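# Move mislabeled shelf cartons to the desk

## Task

On the wall shelf, cartons stand in a row over labels bearing part numbers, and each carton should sit over the label matching its own number. Take every carton that sits over a non-matching label and put it on the desk. Cartons already over their correct label must stay exactly where they are, neither moved sideways nor rotated. A carton that topples or is left leaning counts as failure. Anything that stays put only because the robot is holding it is not counted as placed. At the end, open the gripper and pull the robot away.

## Robot and tools

ROBOT. A simulated Hello Robot Stretch 3 with one arm. It has a two-wheeled base that can drive forward or back and turn in place, but never sideways. A lift rides up and down a mast, and a telescoping arm reaches out toward the robot's RIGHT side. To shift the gripper forward or back you must drive the base. The base measures 0.33 m long by 0.34 m wide, and turns pivot about a point 0.05 m behind its front edge. With the arm pulled in and the wrist folded, a turn sweeps a 0.28 m radius; an unfolded, level gripper reaches past that. Each finger pad squeezes with at most about 25 N here, so heavy or slick cartons may slide out.

FRAMES. The base frame sits on the floor midway between the wheels: x forward, y left, z up. hand_pose is reported in it, at the point where closed fingertips meet. The odometry frame is the base frame as it was when the scene began. Camera calibration lines give K and T_world_to_cam, which maps base-frame points into each camera; expect small errors, larger for wrist_camera.

execute_actions. Argument actions: a list run in order (empty list just reports state and images). Each action may hold robot, steps (1 to 450 control steps at 30 per second, default 1) and until. {"steps": n} alone waits.
- robot.base: exactly one key. translate_m is a relative drive in metres from wherever the base is when that command begins, forward positive, magnitude at most 1. rotate_rad is a relative turn in radians, left (counter-clockwise) positive, magnitude at most 3.2.
- robot.joints: one object keyed by joint name, one number per joint, each an absolute target (unnamed joints keep their targets). lift_m 0 to 1.1 (arm height); arm_m 0 to 0.52 (extension); wrist_yaw_rad -1.345 to 4.42 (0 along the arm, positive toward the front, 3.0 folded over the base); wrist_pitch_rad -1.57 to 0.451 (negative tips fingers down); wrist_roll_rad -2.911 to 2.911; gripper_m -0.089 to 0.179 (larger is wider; actual fingertip gap is 0.007 less near closed, 0.025 less wide open); head_pan_rad -3.953 to 1.73 (positive left, -1.57 looks along the arm); head_tilt_rad -1.53 to 0.419 (negative down).
- robot.contact_limits: {"arm_m": effort percent 1 to 100}, making the arm stop sooner when it meets resistance; it applies until arm_m is next commanded.
- robot may instead be a list of up to 8 commands run in sequence, including {"pause_s": s} with s at most 15; or {"stop": true}, which brakes everything and clears the queue.
Base and joint motions start together and keep going across later calls and your thinking. Any new command acts immediately, replacing targets it names and discarding an older queue. One bad value rejects the entire call.

until: {"robot": {"status": "ended"}} fires when nothing is moving and no queue runs. Other fields compare with [op, value] using =, !=, <, <=, >, >=, e.g. {"lift_m": [">", 0.3]}; statuses accept a word or ["!=", "moving"]. {"any": {"status": "ended"}} fires when any motion or queue finishes. Don't wait on exact equality; readings print to three decimals (base offsets four).

zoom_image: camera (head_camera 896x504, nav_camera 672x504 fisheye, wrist_camera 644x364) and region [x0, y0, x1, y1] in pixels from the top-left, no larger than 504 by 504. Useful for reading label numbers.

finished_scene: scene = the current scene's number. Irreversible; call only after all motion has ended, the gripper is open and the robot is clear.

RESULTS. base_status shows progress as (done so far of goal). joint_goals, joint_status, measured_speeds (units per second), refusals, queue (idle/running/done/dropped/stopped) and queue_left. Status words: moving, done (within tolerance), off_target (came to rest short, may still push), contact_stop (lift or arm met firm resistance and went slack until recommanded), time_out, stopped, not_commanded, torque_fault (a wrist servo shut off about 10 s after prolonged strain; it is limp and refuses goals; wait with steps). Lines starting refused:, dropped: or replaced: explain rejected goals or abandoned queues, counting from 0. robot.on_its_own appears when the robot has altered a target, a joint is slack or off, a motor at rest shows unusual effort (likely load or contact), or base_tilt has drifted 3 degrees or more. motor_effort is percent of maximum, positive toward higher values, peak in brackets; readings are biased and noisy. lidar_m: 12 distances in 30-degree sectors, first straight ahead, counter-clockwise (4th left, 7th behind, 10th right), at 0.17 m height. wrist_depth_mm and head_depth_mm: 7x7 median depths. base_odometry counts wheel turns, so slip looks like travel.

PRACTICAL RULES.
- Full base speed (0.30 m/s, 1.9 rad/s) only with lift_m below 0.30, arm_m below 0.03 and wrist_yaw_rad above 2.54; otherwise 0.10 m/s and 0.63 rad/s.
- Fold or unfold the wrist only with lift_m 0.32 to 0.95, pitch -0.4 and roll near 0; folded, lift may go down to 0.25. With yaw below -0.4, keep pitch at -0.5 or lower.
- To grasp, command gripper_m smaller than the carton's width; to release, open at least 0.02 beyond where contact began. The reading and done do not prove a grasp; check images and effort. Squeezing too hard triggers a force reduction; send a new value to re-grip.
- Tipping: pushing into something rigid with the gripper above about 0.45 m, pushing again after a contact_stop, driving while gripping or hooking something fixed, or snagging furniture (especially reversing). If tilt appears, back out in small steps, free the gripper, and lower lift to about 0.2 if still tipped.
- Avoid knocking neighbouring cartons, dropping loads, slamming or hard pushes. Before finishing, let every motion settle.

Each tool is called after ">>>" as name(argument=value, ...), one argument or row to a line, values as JSON.

## Session

I'll start by looking at the scene.

>>> execute_actions(
  actions=[],
)

Scene clock: 0.00 s.
robot.base_odometry: x=+0.000 y=+0.000 heading=+0.000 (m, m, rad; robot's odometry frame)
robot.turned_by_wheels: +0.000 (rad since the last result)
robot.turned_by_imu: +0.000 (rad since the last result)
robot.base_tilt: forward=-0.7 right=+1.4 (deg)
robot.lidar_m: 2.01 2.24 2.12 2.31 1.61 1.72 2.37 2.20 2.20 1.99 1.74 1.74
robot.head_depth_mm: 1838 1872 1867 1885 1876 1893 1878 / 1929 2083 2066 2059 2040 2056 2050 / 1914 2321 2238 2278 2293 2250 2229 / 1914 2542 2619 2597 2624 2589 2365 / 1919 2795 2944 2921 2956 2928 2378 / 1910 2777 2912 2850 2884 2836 2417 / 1926 2642 2695 2671 2651 2584 2410
robot.base_status: not_commanded
robot.joint_positions: lift_m=+0.570 arm_m=-0.001 wrist_yaw_rad=+2.992 wrist_pitch_rad=-0.580 wrist_roll_rad=+0.005 gripper_m=+0.037 head_pan_rad=-0.013 head_tilt_rad=+0.013
robot.joint_goals: lift_m=+0.570 arm_m=-0.001 wrist_yaw_rad=+2.992 wrist_pitch_rad=-0.580 wrist_roll_rad=+0.005 gripper_m=+0.037 head_pan_rad=-0.013 head_tilt_rad=+0.013
robot.joint_status: lift_m=not_commanded arm_m=not_commanded wrist_yaw_rad=not_commanded wrist_pitch_rad=not_commanded wrist_roll_rad=not_commanded gripper_m=not_commanded head_pan_rad=not_commanded head_tilt_rad=not_commanded
robot.measured_speeds: translate_m=+0.000 rotate_rad=+0.000 lift_m=+0.000 arm_m=+0.000 wrist_yaw_rad=+0.000 wrist_pitch_rad=+0.000 wrist_roll_rad=+0.000 head_pan_rad=+0.000 head_tilt_rad=+0.000
robot: refusals=0 queue=idle queue_left=0
robot.motor_effort: left_wheel=+0 right_wheel=-1 lift_m=+24 arm_m=+0 wrist_yaw_rad=+0 wrist_pitch_rad=+3 wrist_roll_rad=+0 gripper_m=+0 head_pan_rad=+0 head_tilt_rad=+2 (%)
robot.hand_pose: x=+0.0088 y=+0.0551 z=+0.5486 quat_wxyz=(+0.253, +0.692, +0.151, +0.659) (m; robot's base frame)
robot.wrist_depth_mm: - - - - - - - / - - - - - - - / - - - - - - - / 910 922 939 - - - - / 802 791 - 839 858 858 923 / 698 727 - 741 771 789 781 / 643 637 672 677 659 678 702
pictures: head_camera (sideways: a quarter turn clockwise sets it upright), nav_camera (sideways: a quarter turn counterclockwise sets it upright), wrist_camera
Images, in order (width x height): head_camera 896x504, nav_camera 672x504, wrist_camera 644x364.

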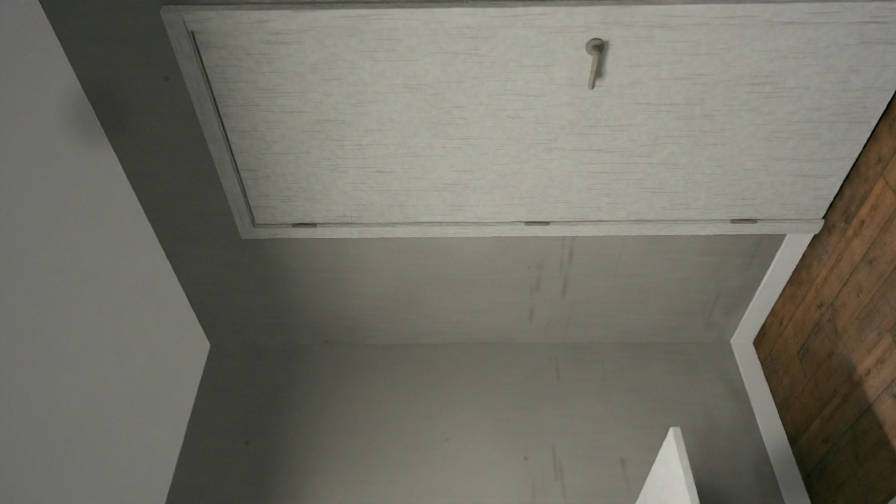

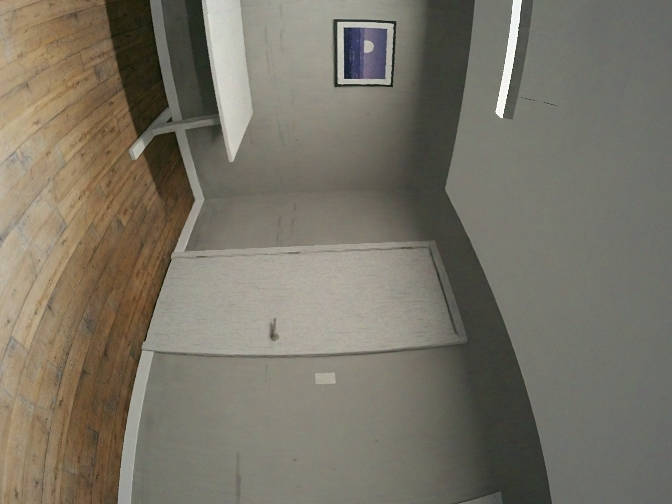

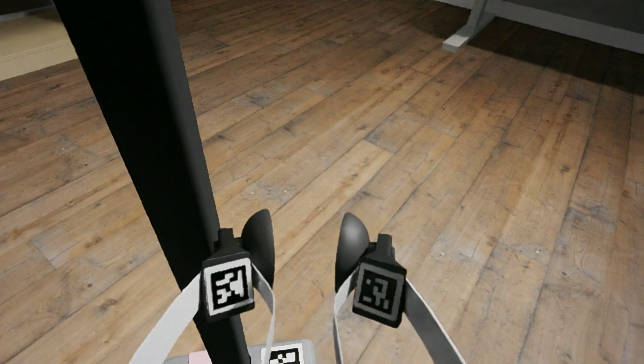

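>>> execute_actions(
  actions=[
    {"robot": {"joints": {"head_pan_rad": 1.6, "head_tilt_rad": -0.3}}, "steps": 150, "until": {"robot": {"status": "ended"}}},
  ],
)

Scene clock: 3.13 s.
robot.base_odometry: x=+0.000 y=+0.000 heading=+0.000 (m, m, rad; robot's odometry frame)
robot.turned_by_wheels: +0.000 (rad since the last result)
robot.turned_by_imu: +0.000 (rad since the last result)
robot.base_tilt: forward=-0.7 right=+1.3 (deg)
robot.lidar_m: 2.01 2.24 2.13 2.32 1.61 1.71 2.37 2.21 2.20 2.00 1.74 1.74
robot.head_depth_mm: 2623 2719 2885 2945 2725 1968 1557 / 2773 2898 3107 3248 2722 1984 1567 / 2567 2698 2838 3058 2780 1999 1565 / 2374 2481 2603 2725 2750 2033 1565 / 2164 2276 2391 2497 2537 2014 1568 / 2036 2092 2193 2280 2448 2017 1570 / 1892 1937 2038 2126 1911 1889 1575
robot.base_status: not_commanded
robot.joint_positions: lift_m=+0.570 arm_m=-0.001 wrist_yaw_rad=+2.992 wrist_pitch_rad=-0.580 wrist_roll_rad=+0.005 gripper_m=+0.037 head_pan_rad=+1.593 head_tilt_rad=-0.296
robot.joint_goals: lift_m=+0.570 arm_m=-0.001 wrist_yaw_rad=+2.992 wrist_pitch_rad=-0.580 wrist_roll_rad=+0.005 gripper_m=+0.037 head_pan_rad=+1.600 head_tilt_rad=-0.300
robot.joint_status: lift_m=not_commanded arm_m=not_commanded wrist_yaw_rad=not_commanded wrist_pitch_rad=not_commanded wrist_roll_rad=not_commanded gripper_m=not_commanded head_pan_rad=done head_tilt_rad=done
robot.measured_speeds: translate_m=+0.000 rotate_rad=+0.000 lift_m=+0.000 arm_m=+0.000 wrist_yaw_rad=+0.000 wrist_pitch_rad=+0.000 wrist_roll_rad=+0.000 head_pan_rad=+0.000 head_tilt_rad=+0.000
robot: refusals=0 queue=done queue_left=0
robot.motor_effort: left_wheel=+0(0) right_wheel=+0(1) lift_m=+25(25) arm_m=+0(0) wrist_yaw_rad=+0(0) wrist_pitch_rad=+4(4) wrist_roll_rad=+0(0) gripper_m=+0(0) head_pan_rad=+4(44) head_tilt_rad=-2(24) (%)
robot.hand_pose: x=+0.0088 y=+0.0551 z=+0.5486 quat_wxyz=(+0.253, +0.692, +0.151, +0.659) (m; robot's base frame)
robot.wrist_depth_mm: - - - - - - - / - - - - - - - / - - - - - - - / 898 928 961 - - - - / 791 814 - 847 868 914 886 / 717 716 - 751 775 781 776 / 652 644 666 673 667 672 707
pictures: head_camera (sideways: a quarter turn clockwise sets it upright), nav_camera (sideways: a quarter turn counterclockwise sets it upright), wrist_camera
camera_calibration (this result's frames):
head_camera: T_world_to_cam=[[0.00761343, -0.292872, -0.956121, 1.2598], [-0.997548, -0.0687444, 0.0131139, -0.00879686], [-0.0695687, 0.953677, -0.292677, 0.337706], [0, 0, 0, 1]] pos_world=[0.00512706, 0.0462929, 1.30348]
nav_camera: T_world_to_cam=[[0.0408782, 0.244022, 0.968908, -1.21674], [0.999164, -0.0101849, -0.0395896, 0.0942729], [0.000207539, 0.969716, -0.244234, 0.284864], [0, 0, 0, 1]] pos_world=[-0.0445152, 0.0216334, 1.25221]
wrist_camera: T_world_to_cam=[[0.985273, -0.157935, 0.0655211, -0.0452927], [-0.0597426, -0.677018, -0.733538, 0.4798], [0.16021, 0.718821, -0.676483, 0.494714], [0, 0, 0, 1]] pos_world=[-0.0059682, -0.0379306, 0.689585]
Images, in order (width x height): head_camera 896x504, nav_camera 672x504, wrist_camera 644x364.

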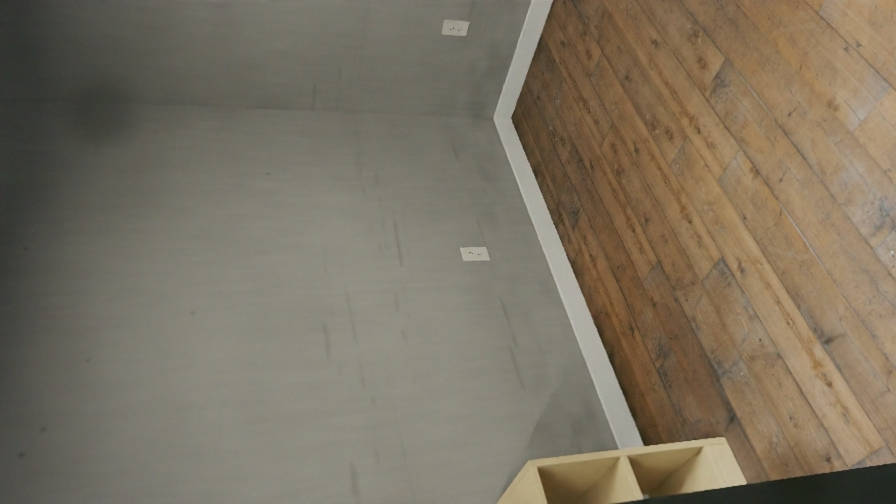

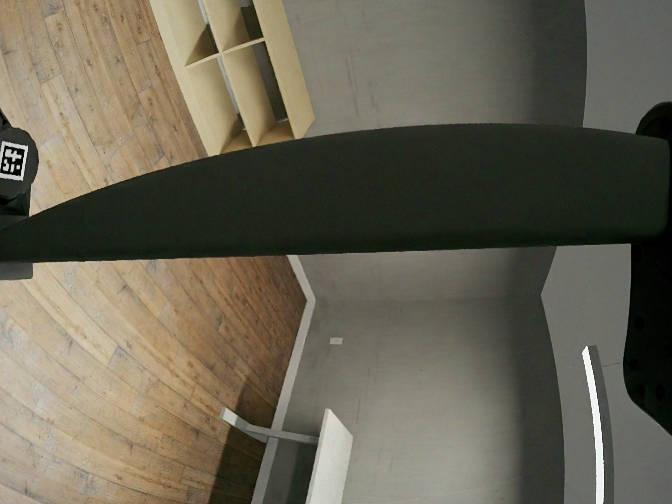

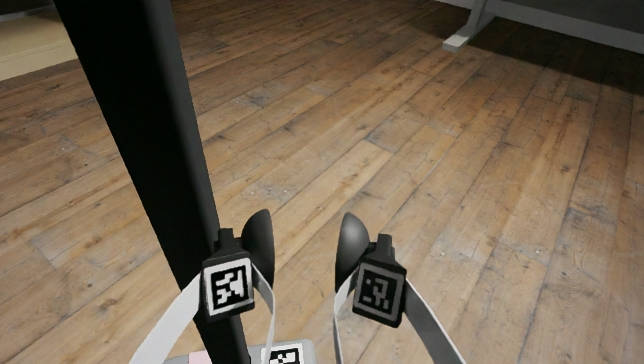

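>>> execute_actions(
  actions=[
    {"robot": {"joints": {"head_pan_rad": -2.3, "head_tilt_rad": -0.3}}, "steps": 200, "until": {"robot": {"status": "ended"}}},
  ],
)

Scene clock: 6.90 s.
robot.base_odometry: x=+0.000 y=+0.000 heading=+0.000 (m, m, rad; robot's odometry frame)
robot.turned_by_wheels: +0.000 (rad since the last result)
robot.turned_by_imu: +0.000 (rad since the last result)
robot.base_tilt: forward=-0.9 right=+1.2 (deg)
robot.lidar_m: 2.01 2.24 2.12 2.33 1.61 1.71 2.37 2.20 2.20 2.00 1.74 1.74
robot.head_depth_mm: 1884 1975 2077 2140 2316 1961 1549 / 1901 2006 2137 2099 2376 2000 1556 / 1954 2022 2136 2058 2411 2000 1548 / 1949 2030 2195 2084 2434 1995 1578 / 1963 2075 2210 2105 2440 2010 1574 / 2006 2101 2237 2352 2504 2021 1570 / 2015 2134 2256 2398 2526 2039 1592
robot.base_status: not_commanded
robot.joint_positions: lift_m=+0.570 arm_m=-0.001 wrist_yaw_rad=+2.992 wrist_pitch_rad=-0.580 wrist_roll_rad=+0.005 gripper_m=+0.037 head_pan_rad=-2.293 head_tilt_rad=-0.296
robot.joint_goals: lift_m=+0.570 arm_m=-0.001 wrist_yaw_rad=+2.992 wrist_pitch_rad=-0.580 wrist_roll_rad=+0.005 gripper_m=+0.037 head_pan_rad=-2.300 head_tilt_rad=-0.300
robot.joint_status: lift_m=not_commanded arm_m=not_commanded wrist_yaw_rad=not_commanded wrist_pitch_rad=not_commanded wrist_roll_rad=not_commanded gripper_m=not_commanded head_pan_rad=done head_tilt_rad=done
robot.measured_speeds: translate_m=+0.000 rotate_rad=+0.000 lift_m=+0.000 arm_m=+0.000 wrist_yaw_rad=+0.000 wrist_pitch_rad=+0.000 wrist_roll_rad=+0.000 head_pan_rad=+0.000 head_tilt_rad=+0.000
robot: refusals=0 queue=done queue_left=0
robot.motor_effort: left_wheel=+0(0) right_wheel=-1(0) lift_m=+25(25) arm_m=+0(0) wrist_yaw_rad=+0(0) wrist_pitch_rad=+4(3) wrist_roll_rad=+0(0) gripper_m=-1(0) head_pan_rad=-3(46) head_tilt_rad=-2(3) (%)
robot.hand_pose: x=+0.0088 y=+0.0551 z=+0.5486 quat_wxyz=(+0.253, +0.692, +0.151, +0.659) (m; robot's base frame)
robot.wrist_depth_mm: - - - - - - - / - - - - - - - / - - - - - - - / 894 940 957 - - - - / 801 806 - 854 882 883 893 / 692 721 - 758 763 801 799 / 642 643 669 657 669 681 717
pictures: head_camera (sideways: a quarter turn clockwise sets it upright), nav_camera (sideways: a quarter turn counterclockwise sets it upright), wrist_camera
camera_calibration (this result's frames):
head_camera: T_world_to_cam=[[0.192871, 0.220819, -0.956054, 1.25858], [0.780559, -0.624944, 0.0131247, -0.0196573], [-0.594582, -0.748788, -0.292896, 0.341194], [0, 0, 0, 1]] pos_world=[-0.0245331, -0.034722, 1.30347]
nav_camera: T_world_to_cam=[[-0.195473, -0.152039, 0.968852, -1.21522], [-0.728294, 0.68412, -0.0395822, 0.104801], [-0.656793, -0.713347, -0.244456, 0.289161], [0, 0, 0, 1]] pos_world=[0.0287011, -0.0501854, 1.25221]
wrist_camera: T_world_to_cam=[[0.985273, -0.157936, 0.0655211, -0.0452927], [-0.0597428, -0.677018, -0.733538, 0.479801], [0.160211, 0.718821, -0.676483, 0.494714], [0, 0, 0, 1]] pos_world=[-0.00596818, -0.0379306, 0.689585]
Images, in order (width x height): head_camera 896x504, nav_camera 672x504, wrist_camera 644x364.

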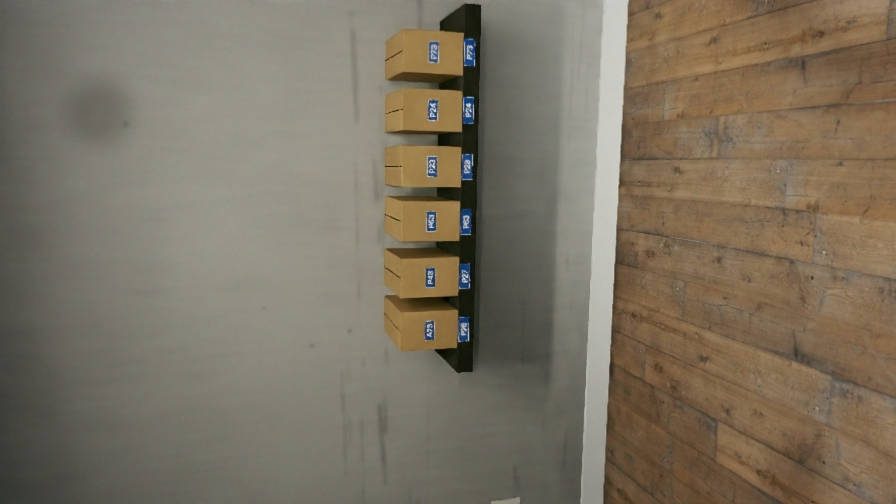

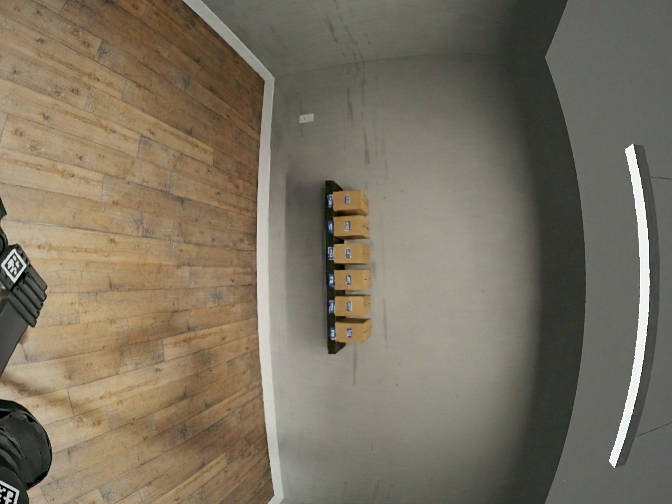

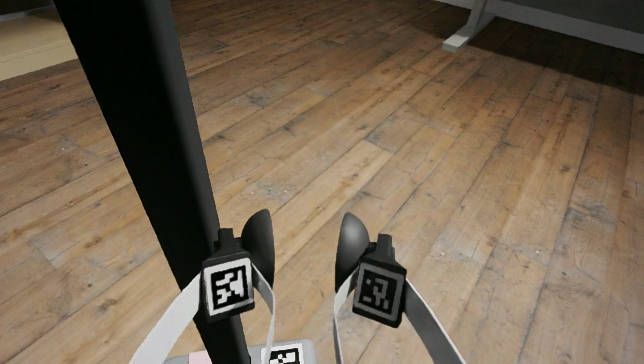

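Found the shelf. Let me zoom in on the labels.

>>> zoom_image(
  camera="head_camera",
  region=[370, 0, 500, 190],
)

>>> zoom_image(
  camera="head_camera",
  region=[370, 190, 500, 380],
)

Region (370, 0, 500, 190) of head_camera's 896x504 image, scaled by 2.653, with more detail than that image has; it fills the left 345 columns of this view, and the rest is white.

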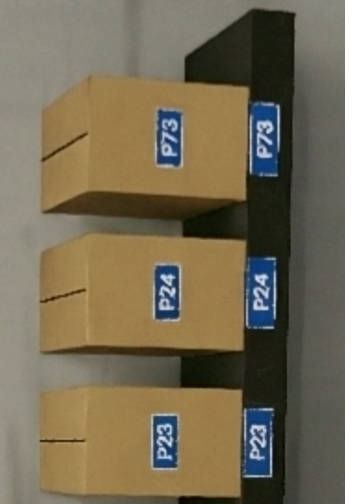

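Region (370, 190, 500, 380) of head_camera's 896x504 image, scaled by 2.653, with more detail than that image has; it fills the left 345 columns of this view, and the rest is white.

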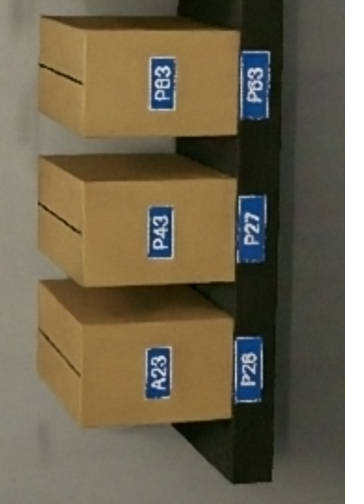

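>>> zoom_image(
  camera="head_camera",
  region=[415, 195, 485, 250],
)

Region (415, 195, 485, 250) of head_camera's 896x504 image, scaled by 7.200, with more detail than that image has; it fills the top 396 rows of this view, and the rest is white.

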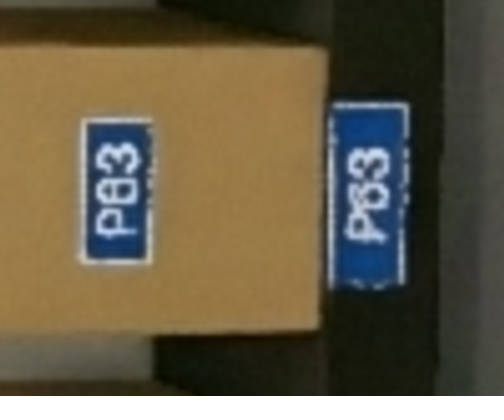

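>>> execute_actions(
  actions=[
    {"robot": {"base": {"rotate_rad": -1.997}, "joints": {"lift_m": 0.28, "wrist_pitch_rad": -0.4, "head_pan_rad": -1.57, "head_tilt_rad": -0.7}}, "steps": 300, "until": {"robot": {"status": "ended"}}},
    {"robot": {"base": {"translate_m": 1.0}}, "steps": 300, "until": {"robot": {"translate_m": [">=", 0.442]}}},
    {"robot": {"base": {"translate_m": 1.0}}, "steps": 450, "until": {"robot": {"status": "ended"}}},
    {"robot": {"base": {"rotate_rad": 1.212}}, "steps": 300, "until": {"robot": {"status": "ended"}}},
  ],
)

Scene clock: 65.23 s.
robot.base_odometry: x=-0.598 y=-1.317 heading=-0.785 (m, m, rad; robot's odometry frame)
robot.turned_by_wheels: -0.785 (rad since the last result)
robot.turned_by_imu: -0.797 (rad since the last result)
robot.base_tilt: forward=-0.8 right=+1.3 (deg)
robot.lidar_m: 1.21 1.25 1.74 3.45 3.54 2.29 2.56 1.21 0.89 0.86 0.90 1.24
robot.head_depth_mm: 713 798 859 728 1245 1370 1192 / 718 800 872 770 1259 1381 1194 / 720 806 857 736 1271 1373 1192 / 722 809 904 922 1272 1375 1193 / 726 814 926 1075 1281 1391 1206 / 730 817 932 1081 1298 1391 1209 / 731 818 931 1090 1296 1401 1204
robot.base_status: done (rotate_rad +1.2119 of +1.2120)
robot.joint_positions: lift_m=+0.280 arm_m=-0.001 wrist_yaw_rad=+2.992 wrist_pitch_rad=-0.420 wrist_roll_rad=+0.005 gripper_m=+0.037 head_pan_rad=-1.577 head_tilt_rad=-0.692
robot.joint_goals: lift_m=+0.280 arm_m=-0.001 wrist_yaw_rad=+2.992 wrist_pitch_rad=-0.400 wrist_roll_rad=+0.005 gripper_m=+0.037 head_pan_rad=-1.570 head_tilt_rad=-0.700
robot.joint_status: lift_m=done arm_m=not_commanded wrist_yaw_rad=not_commanded wrist_pitch_rad=done wrist_roll_rad=not_commanded gripper_m=not_commanded head_pan_rad=done head_tilt_rad=done
robot.measured_speeds: translate_m=+0.000 rotate_rad=+0.000 lift_m=+0.000 arm_m=+0.000 wrist_yaw_rad=+0.000 wrist_pitch_rad=+0.000 wrist_roll_rad=+0.000 head_pan_rad=+0.000 head_tilt_rad=+0.000
robot: refusals=0 queue=done queue_left=0
robot.motor_effort: left_wheel=-3(13) right_wheel=+2(8) lift_m=+17(25) arm_m=-1(0) wrist_yaw_rad=+0(0) wrist_pitch_rad=+5(6) wrist_roll_rad=+0(0) gripper_m=+0(0) head_pan_rad=+3(42) head_tilt_rad=-4(25) (%)
robot.hand_pose: x=+0.0122 y=+0.0778 z=+0.2925 quat_wxyz=(+0.200, +0.702, +0.095, +0.677) (m; robot's base frame)
robot.wrist_depth_mm: - - - - - - - / - - - - - - - / 836 - 886 929 946 - - / 660 - 706 723 756 774 770 / 556 549 606 584 618 612 644 / 482 485 - 527 525 522 538 / - - - 439 443 450 463
pictures: head_camera (sideways: a quarter turn clockwise sets it upright), nav_camera (sideways: a quarter turn counterclockwise sets it upright), wrist_camera
camera_calibration (this result's frames):
head_camera: T_world_to_cam=[[0.00263612, 0.638955, -0.76924, 1.01608], [0.999027, 0.0321774, 0.0301511, -0.0431452], [0.0440173, -0.768571, -0.638248, 0.786666], [0, 0, 0, 1]] pos_world=[0.00579783, -0.0432338, 1.285]
nav_camera: T_world_to_cam=[[-0.0497968, -0.597557, 0.800279, -0.996187], [-0.998413, 0.0508703, -0.0241414, 0.0863297], [-0.0262845, -0.800211, -0.599142, 0.746857], [0, 0, 0, 1]] pos_world=[0.0562166, -0.00202707, 1.24678]
wrist_camera: T_world_to_cam=[[0.983755, -0.167997, 0.063277, -0.0268274], [-0.0409483, -0.553182, -0.832053, 0.326483], [0.174786, 0.815945, -0.551075, 0.2602], [0, 0, 0, 1]] pos_world=[-0.00571878, -0.0362107, 0.416739]
Images, in order (width x height): head_camera 896x504, nav_camera 672x504, wrist_camera 644x364.

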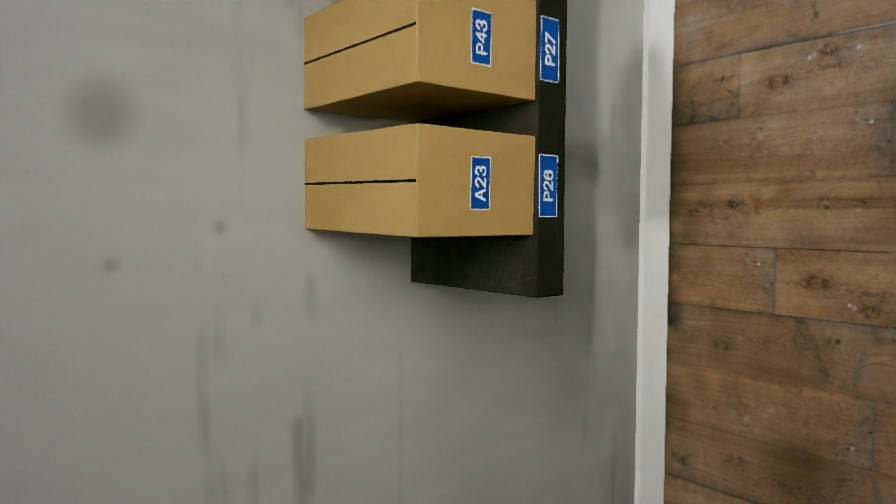

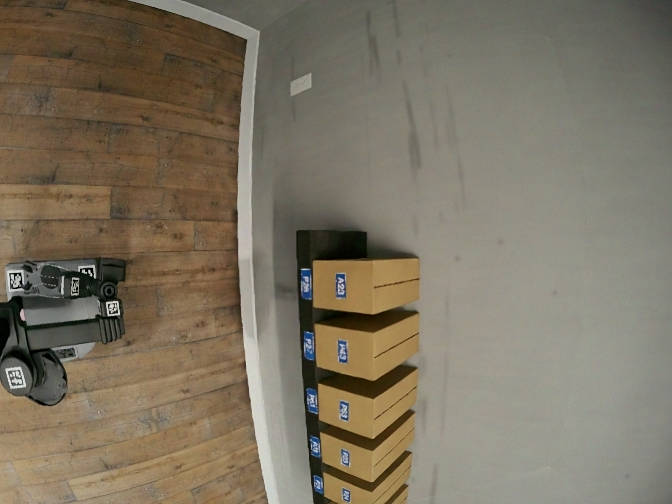

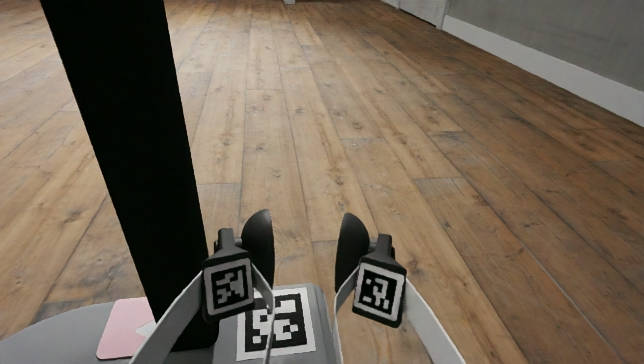

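>>> zoom_image(
  camera="head_camera",
  region=[290, 60, 580, 310],
)

>>> zoom_image(
  camera="nav_camera",
  region=[290, 330, 430, 504],
)

Region (290, 60, 580, 310) of head_camera's 896x504 image, scaled by 1.738, with more detail than that image has; it fills the top 434 rows of this view, and the rest is white.

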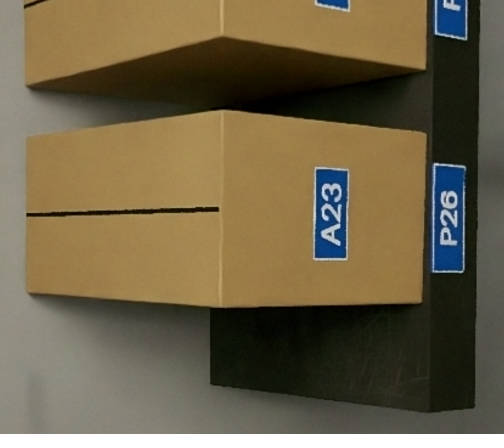

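Region (290, 330, 430, 504) of nav_camera's 672x504 image, scaled by 2.897, with more detail than that image has; it fills the left 406 columns of this view, and the rest is white.

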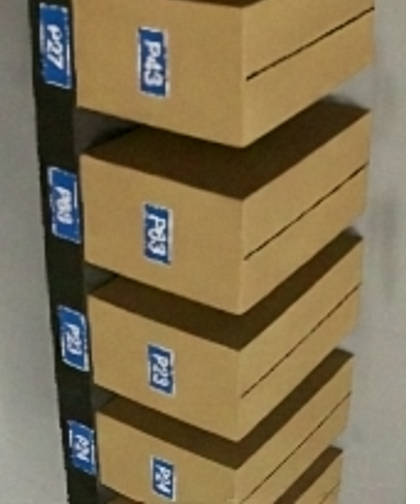

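>>> execute_actions(
  actions=[
    {"robot": {"base": {"rotate_rad": -0.012}, "joints": {"lift_m": 0.94, "head_pan_rad": -2.15, "head_tilt_rad": -0.6}}, "steps": 300, "until": {"robot": {"lift_m": [">", 0.36]}}},
    {"robot": {"base": {"translate_m": -0.01}, "joints": {"wrist_yaw_rad": 0.0}}, "steps": 300, "until": {"robot": {"wrist_yaw_rad": ["<", 1.2]}}},
    {"robot": {"joints": {"wrist_pitch_rad": -1.0, "gripper_m": 0.179}}, "steps": 450, "until": {"robot": {"status": "ended"}}},
  ],
)

Scene clock: 121.77 s.
robot.base_odometry: x=-0.605 y=-1.310 heading=-0.797 (m, m, rad; robot's odometry frame)
robot.turned_by_wheels: -0.012 (rad since the last result)
robot.turned_by_imu: -0.012 (rad since the last result)
robot.base_tilt: forward=-1.0 right=+1.2 (deg)
robot.lidar_m: 1.22 1.27 1.73 3.45 3.56 2.27 2.54 1.22 0.89 0.86 0.90 1.23
robot.head_depth_mm: 996 1126 1021 1035 1686 - - / 933 1042 1029 944 - - - / 881 979 1035 884 - - - / 836 919 990 820 - - - / 789 864 945 831 - - - / 751 819 904 767 763 - - / 714 776 850 842 741 - -
robot.base_status: done (translate_m -0.0100 of -0.0100)
robot.joint_positions: lift_m=+0.940 arm_m=-0.001 wrist_yaw_rad=+0.002 wrist_pitch_rad=-1.005 wrist_roll_rad=+0.005 gripper_m=+0.179 head_pan_rad=-2.143 head_tilt_rad=-0.606
robot.joint_goals: lift_m=+0.940 arm_m=-0.001 wrist_yaw_rad=+0.000 wrist_pitch_rad=-1.000 wrist_roll_rad=+0.005 gripper_m=+0.179 head_pan_rad=-2.150 head_tilt_rad=-0.600
robot.joint_status: lift_m=done arm_m=not_commanded wrist_yaw_rad=done wrist_pitch_rad=done wrist_roll_rad=not_commanded gripper_m=done head_pan_rad=done head_tilt_rad=done
robot.measured_speeds: translate_m=+0.000 rotate_rad=+0.000 lift_m=+0.000 arm_m=+0.000 wrist_yaw_rad=+0.000 wrist_pitch_rad=+0.000 wrist_roll_rad=+0.000 head_pan_rad=+0.000 head_tilt_rad=+0.000
robot: refusals=0 queue=done queue_left=0
robot.motor_effort: left_wheel=-1(8) right_wheel=+0(4) lift_m=+32(32) arm_m=-1(1) wrist_yaw_rad=-2(7) wrist_pitch_rad=+1(5) wrist_roll_rad=+0(0) gripper_m=+0(100) head_pan_rad=-4(35) head_tilt_rad=+2(11) (%)
robot.hand_pose: x=-0.0214 y=-0.2607 z=+0.8490 quat_wxyz=(+0.619, +0.341, -0.620, -0.341) (m; robot's base frame)
robot.wrist_depth_mm: 775 783 472 459 467 458 464 / 992 962 948 915 944 932 890 / - - - - - - - / - - - - - - - / 966 - - - - - - / - 918 924 951 940 - - / 862 895 884 886 885 953 975
pictures: head_camera (sideways: a quarter turn clockwise sets it upright), nav_camera (sideways: a quarter turn counterclockwise sets it upright), wrist_camera
camera_calibration (this result's frames):
head_camera: T_world_to_cam=[[0.307932, 0.48042, -0.821203, 1.08196], [0.861764, -0.506602, 0.026769, -0.037908], [-0.403163, -0.715927, -0.570008, 0.70062], [0, 0, 0, 1]] pos_world=[-0.0180382, -0.0374072, 1.28888]
nav_camera: T_world_to_cam=[[-0.324174, -0.418076, 0.848601, -1.05752], [-0.816591, 0.576541, -0.0279038, 0.0901217], [-0.477588, -0.702006, -0.528297, 0.65744], [0, 0, 0, 1]] pos_world=[0.0447591, -0.0325543, 1.24725]
wrist_camera: T_world_to_cam=[[-0.997781, -0.0202278, 0.0634421, -0.0898541], [-0.0433517, 0.920506, -0.388316, 0.608257], [-0.050544, -0.390205, -0.91934, 0.842406], [0, 0, 0, 1]] pos_world=[-0.0207072, -0.23301, 1.01635]
Images, in order (width x height): head_camera 896x504, nav_camera 672x504, wrist_camera 644x364.

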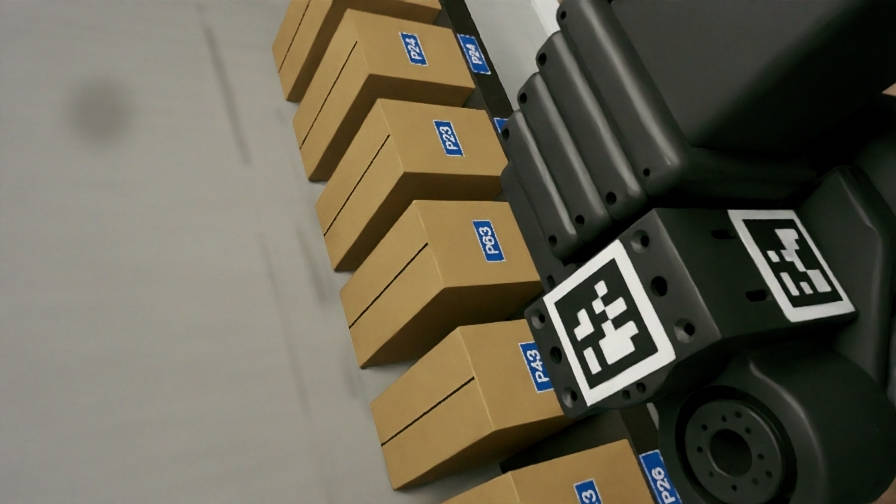

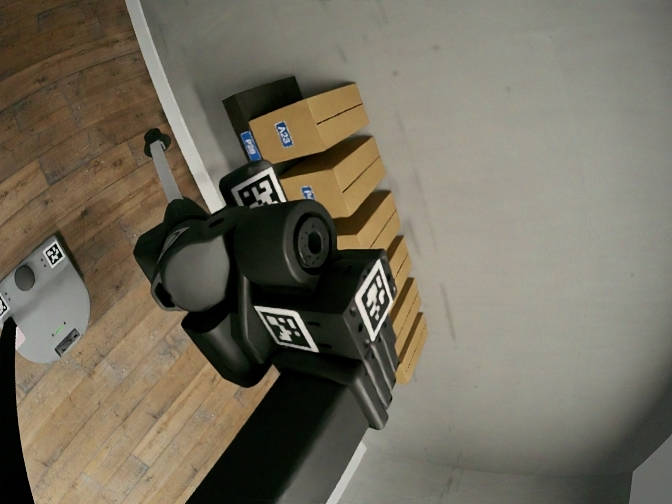

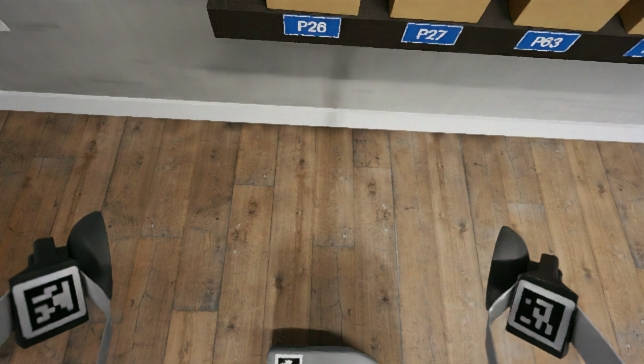

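>>> zoom_image(
  camera="wrist_camera",
  region=[380, 0, 644, 80],
)

>>> zoom_image(
  camera="head_camera",
  region=[380, 0, 560, 280],
)

Region (380, 0, 644, 80) of wrist_camera's 644x364 image, scaled by 1.909; it fills the top 153 rows of this view, and the rest is white.

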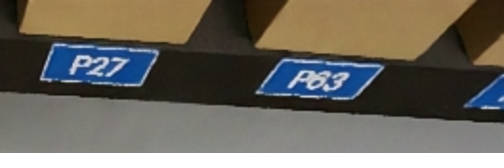

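Region (380, 0, 560, 280) of head_camera's 896x504 image, scaled by 1.800, with more detail than that image has; it fills the left 324 columns of this view, and the rest is white.

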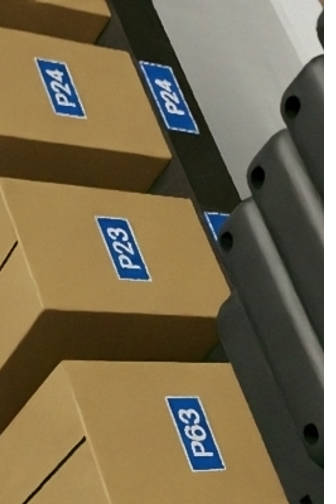

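>>> zoom_image(
  camera="wrist_camera",
  region=[444, 200, 644, 364],
)

>>> zoom_image(
  camera="nav_camera",
  region=[100, 100, 300, 300],
)

Region (444, 200, 644, 364) of wrist_camera's 644x364 image, scaled by 2.520; it fills the top 413 rows of this view, and the rest is white.

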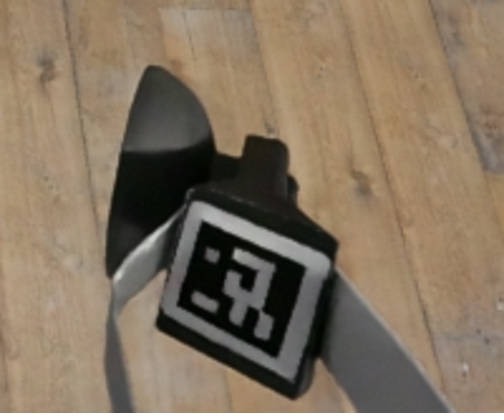

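Region (100, 100, 300, 300) of nav_camera's 672x504 image, scaled by 2.520, with more detail than that image has.

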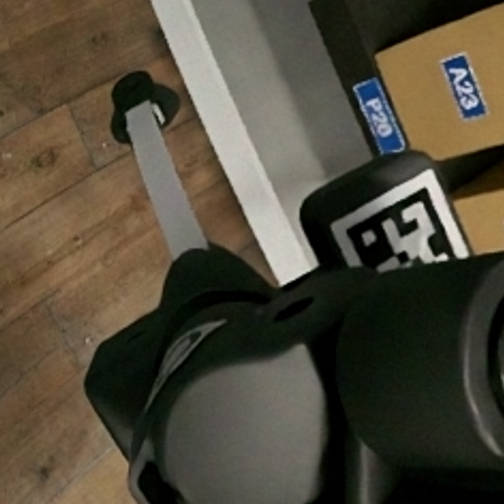

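>>> execute_actions(
  actions=[
    {"robot": {"joints": {"lift_m": 0.98, "arm_m": 0.47, "head_pan_rad": -1.6, "head_tilt_rad": -0.55}}, "steps": 450, "until": {"robot": {"status": "ended"}}},
  ],
)

Scene clock: 166.03 s.
robot.base_odometry: x=-0.605 y=-1.310 heading=-0.797 (m, m, rad; robot's odometry frame)
robot.turned_by_wheels: +0.000 (rad since the last result)
robot.turned_by_imu: +0.000 (rad since the last result)
robot.base_tilt: forward=-0.7 right=+1.2 (deg)
robot.lidar_m: 1.22 1.26 1.73 3.46 3.55 2.27 2.54 1.22 0.89 0.86 0.90 1.22
robot.head_depth_mm: 708 765 - 845 765 1265 1276 / 708 756 875 839 769 1271 1269 / 708 746 875 850 767 1271 1273 / 707 765 857 856 771 1273 1275 / 708 780 863 966 1038 1262 1286 / 710 779 868 965 1099 1268 1289 / 712 781 865 967 1094 1276 1295
robot.base_status: done (translate_m -0.0100 of -0.0100)
robot.joint_positions: lift_m=+0.980 arm_m=+0.470 wrist_yaw_rad=+0.000 wrist_pitch_rad=-1.006 wrist_roll_rad=+0.005 gripper_m=+0.179 head_pan_rad=-1.607 head_tilt_rad=-0.556
robot.joint_goals: lift_m=+0.980 arm_m=+0.470 wrist_yaw_rad=+0.000 wrist_pitch_rad=-1.000 wrist_roll_rad=+0.005 gripper_m=+0.179 head_pan_rad=-1.600 head_tilt_rad=-0.550
robot.joint_status: lift_m=done arm_m=done wrist_yaw_rad=done wrist_pitch_rad=done wrist_roll_rad=not_commanded gripper_m=done head_pan_rad=done head_tilt_rad=done
robot.measured_speeds: translate_m=+0.000 rotate_rad=+0.000 lift_m=+0.000 arm_m=+0.000 wrist_yaw_rad=+0.000 wrist_pitch_rad=+0.000 wrist_roll_rad=+0.000 head_pan_rad=+0.000 head_tilt_rad=+0.000
robot: refusals=0 queue=done queue_left=0
robot.motor_effort: left_wheel=-2(2) right_wheel=+1(1) lift_m=+32(34) arm_m=+3(5) wrist_yaw_rad=+0(2) wrist_pitch_rad=+2(1) wrist_roll_rad=-1(0) gripper_m=+0(0) head_pan_rad=+3(36) head_tilt_rad=+3(9) (%)
robot.hand_pose: x=-0.0216 y=-0.7313 z=+0.8889 quat_wxyz=(+0.618, +0.340, -0.620, -0.342) (m; robot's base frame)
robot.wrist_depth_mm: 204 202 200 199 198 199 197 / 247 246 232 235 238 238 238 / 316 316 226 223 242 233 239 / 437 441 209 210 239 221 221 / 646 661 196 198 237 209 209 / - 960 187 188 232 204 198 / 898 900 177 179 184 188 188
pictures: head_camera (sideways: a quarter turn clockwise sets it upright), nav_camera (sideways: a quarter turn counterclockwise sets it upright), wrist_camera
camera_calibration (this result's frames):
head_camera: T_world_to_cam=[[0.0179775, 0.529078, -0.848383, 1.11917], [0.999678, 0.00568982, 0.0247318, -0.0360988], [0.0179122, -0.848554, -0.528805, 0.644445], [0, 0, 0, 1]] pos_world=[0.00442386, -0.0450744, 1.29116]
nav_camera: T_world_to_cam=[[-0.0637278, -0.482466, 0.873593, -1.0917], [-0.996553, 0.0773531, -0.0299772, 0.0939207], [-0.0531122, -0.872492, -0.485733, 0.59947], [0, 0, 0, 1]] pos_world=[0.0558646, -0.0109395, 1.2477]
wrist_camera: T_world_to_cam=[[-0.997811, -0.0187333, 0.0634237, -0.100979], [-0.0419149, 0.920957, -0.387403, 1.05655], [-0.0511531, -0.389213, -0.919726, 0.696464], [0, 0, 0, 1]] pos_world=[-0.0208465, -0.703859, 1.05627]
Images, in order (width x height): head_camera 896x504, nav_camera 672x504, wrist_camera 644x364.

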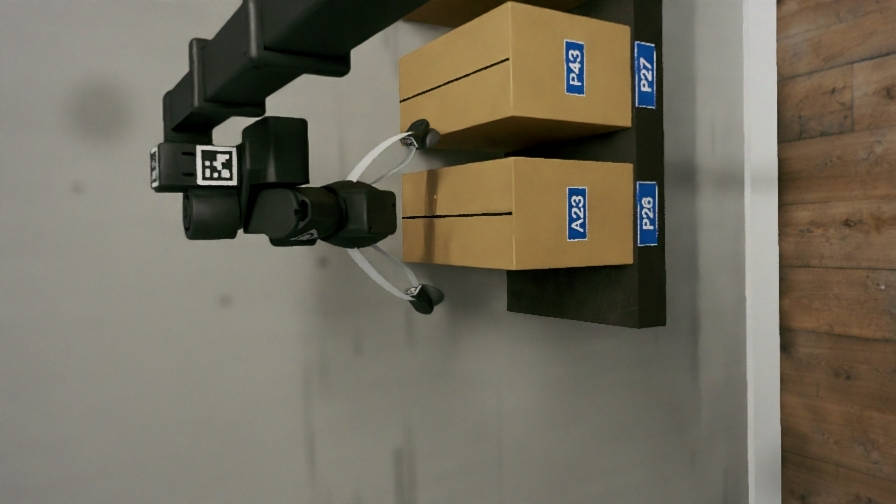

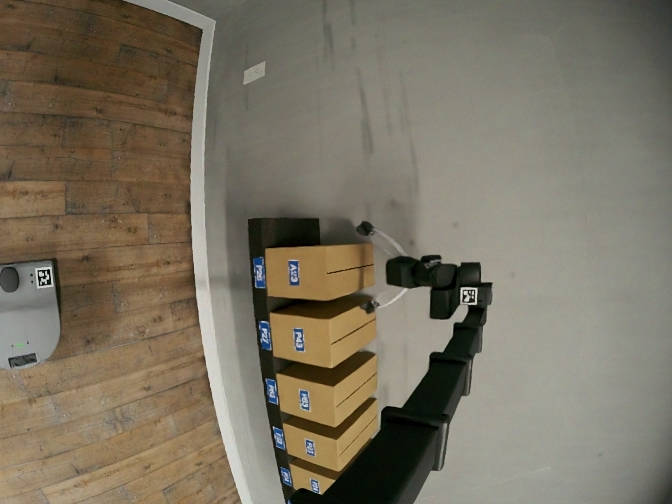

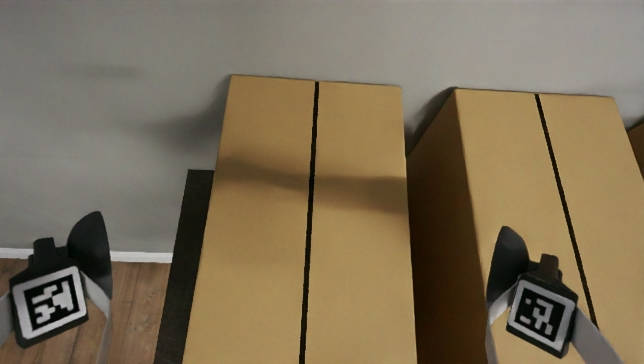

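>>> zoom_image(
  camera="head_camera",
  region=[300, 90, 540, 330],
)

Region (300, 90, 540, 330) of head_camera's 896x504 image, scaled by 2.100, with more detail than that image has.

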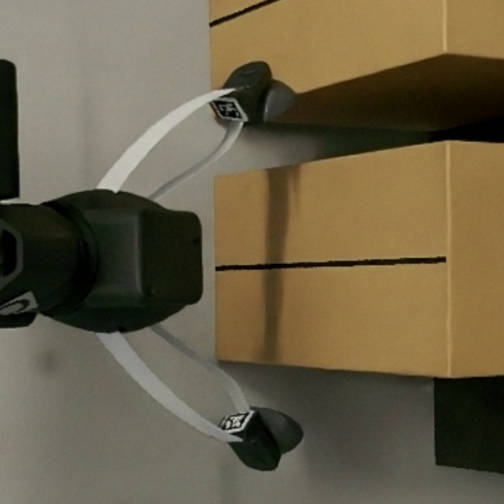

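>>> execute_actions(
  actions=[
    {"robot": [{"joints": {"gripper_m": 0.158, "arm_m": 0.476}}, {"joints": {"lift_m": 0.915}}], "steps": 450, "until": {"robot": {"status": "ended"}}},
  ],
)

Scene clock: 201.77 s.
robot.base_odometry: x=-0.605 y=-1.310 heading=-0.797 (m, m, rad; robot's odometry frame)
robot.turned_by_wheels: +0.000 (rad since the last result)
robot.turned_by_imu: +0.001 (rad since the last result)
robot.base_tilt: forward=-0.7 right=+1.1 (deg)
robot.lidar_m: 1.22 1.27 1.73 3.47 3.55 2.28 2.55 1.22 0.89 0.86 0.89 1.23
robot.head_depth_mm: 709 778 833 742 758 1266 1268 / 709 766 887 831 786 1263 1274 / 711 767 - 815 762 1268 1277 / 714 780 860 820 769 1257 1278 / 713 783 863 960 1040 1277 1276 / 712 781 862 966 1096 1268 1294 / 711 777 863 968 1100 1284 1305
robot.base_status: done (translate_m -0.0100 of -0.0100)
robot.joint_positions: lift_m=+0.934 arm_m=+0.476 wrist_yaw_rad=+0.000 wrist_pitch_rad=-0.983 wrist_roll_rad=-0.017 gripper_m=+0.158 head_pan_rad=-1.607 head_tilt_rad=-0.556
robot.joint_goals: lift_m=+0.934 arm_m=+0.476 wrist_yaw_rad=+0.000 wrist_pitch_rad=-1.000 wrist_roll_rad=-0.017 gripper_m=+0.158 head_pan_rad=-1.600 head_tilt_rad=-0.550
robot.joint_status: lift_m=contact_stop arm_m=done wrist_yaw_rad=done wrist_pitch_rad=done wrist_roll_rad=not_commanded gripper_m=done head_pan_rad=done head_tilt_rad=done
robot.measured_speeds: translate_m=+0.000 rotate_rad=+0.003 lift_m=-0.004 arm_m=+0.000 wrist_yaw_rad=-0.010 wrist_pitch_rad=+0.072 wrist_roll_rad=-0.048 head_pan_rad=+0.000 head_tilt_rad=+0.000
robot: refusals=0 queue=dropped queue_left=0
robot.on_its_own: lift_m is slack since a contact_stop, until your next command for it (your +0.915 is given up)
robot.motor_effort: left_wheel=+6(6) right_wheel=-9(9) lift_m=+25(30) arm_m=+3(4) wrist_yaw_rad=+0(1) wrist_pitch_rad=-6(8) wrist_roll_rad=+16(18) gripper_m=-14(100) head_pan_rad=+3(3) head_tilt_rad=+3(3) (%)
robot.hand_pose: x=-0.0216 y=-0.7426 z=+0.8462 quat_wxyz=(+0.629, +0.337, -0.618, -0.331) (m; robot's base frame)
robot.wrist_depth_mm: 192 191 189 188 185 182 180 / 236 232 194 192 202 205 206 / 299 297 178 180 186 195 194 / 412 396 166 167 173 193 180 / 664 514 155 159 162 179 169 / 879 307 147 149 152 - 158 / 863 294 138 141 144 193 151
pictures: head_camera (sideways: a quarter turn clockwise sets it upright), nav_camera (sideways: a quarter turn counterclockwise sets it upright), wrist_camera
camera_calibration (this result's frames):
head_camera: T_world_to_cam=[[0.0179636, 0.528848, -0.848526, 1.11935], [0.999678, 0.00570712, 0.0247205, -0.036084], [0.017916, -0.848697, -0.528576, 0.644146], [0, 0, 0, 1]] pos_world=[0.00442423, -0.0450773, 1.29117]
nav_camera: T_world_to_cam=[[-0.0637142, -0.482231, 0.873724, -1.09187], [-0.996554, 0.0773344, -0.0299884, 0.0939352], [-0.0531077, -0.872624, -0.485496, 0.599162], [0, 0, 0, 1]] pos_world=[0.0558642, -0.0109536, 1.2477]
wrist_camera: T_world_to_cam=[[-0.996484, -0.0352881, 0.0759874, -0.121406], [-0.0633529, 0.910874, -0.407793, 1.05965], [-0.0548247, -0.411173, -0.909907, 0.62808], [0, 0, 0, 1]] pos_world=[-0.0194124, -0.711247, 1.01284]
Images, in order (width x height): head_camera 896x504, nav_camera 672x504, wrist_camera 644x364.

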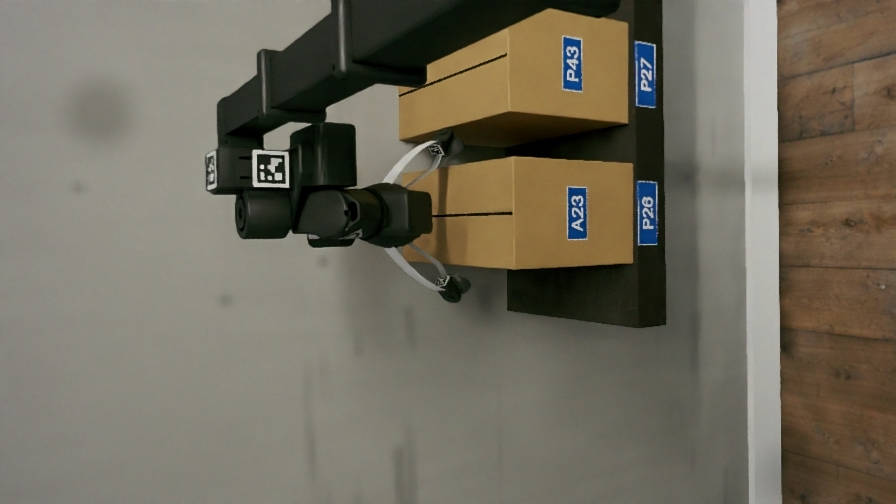

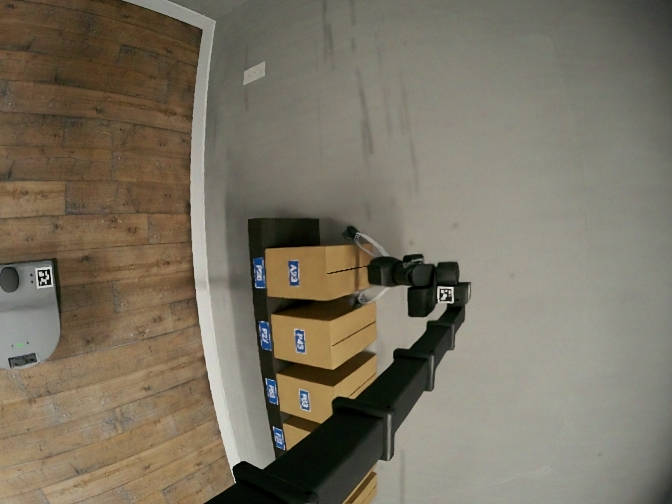

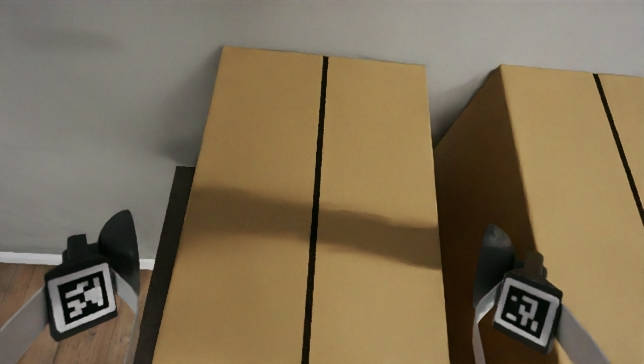

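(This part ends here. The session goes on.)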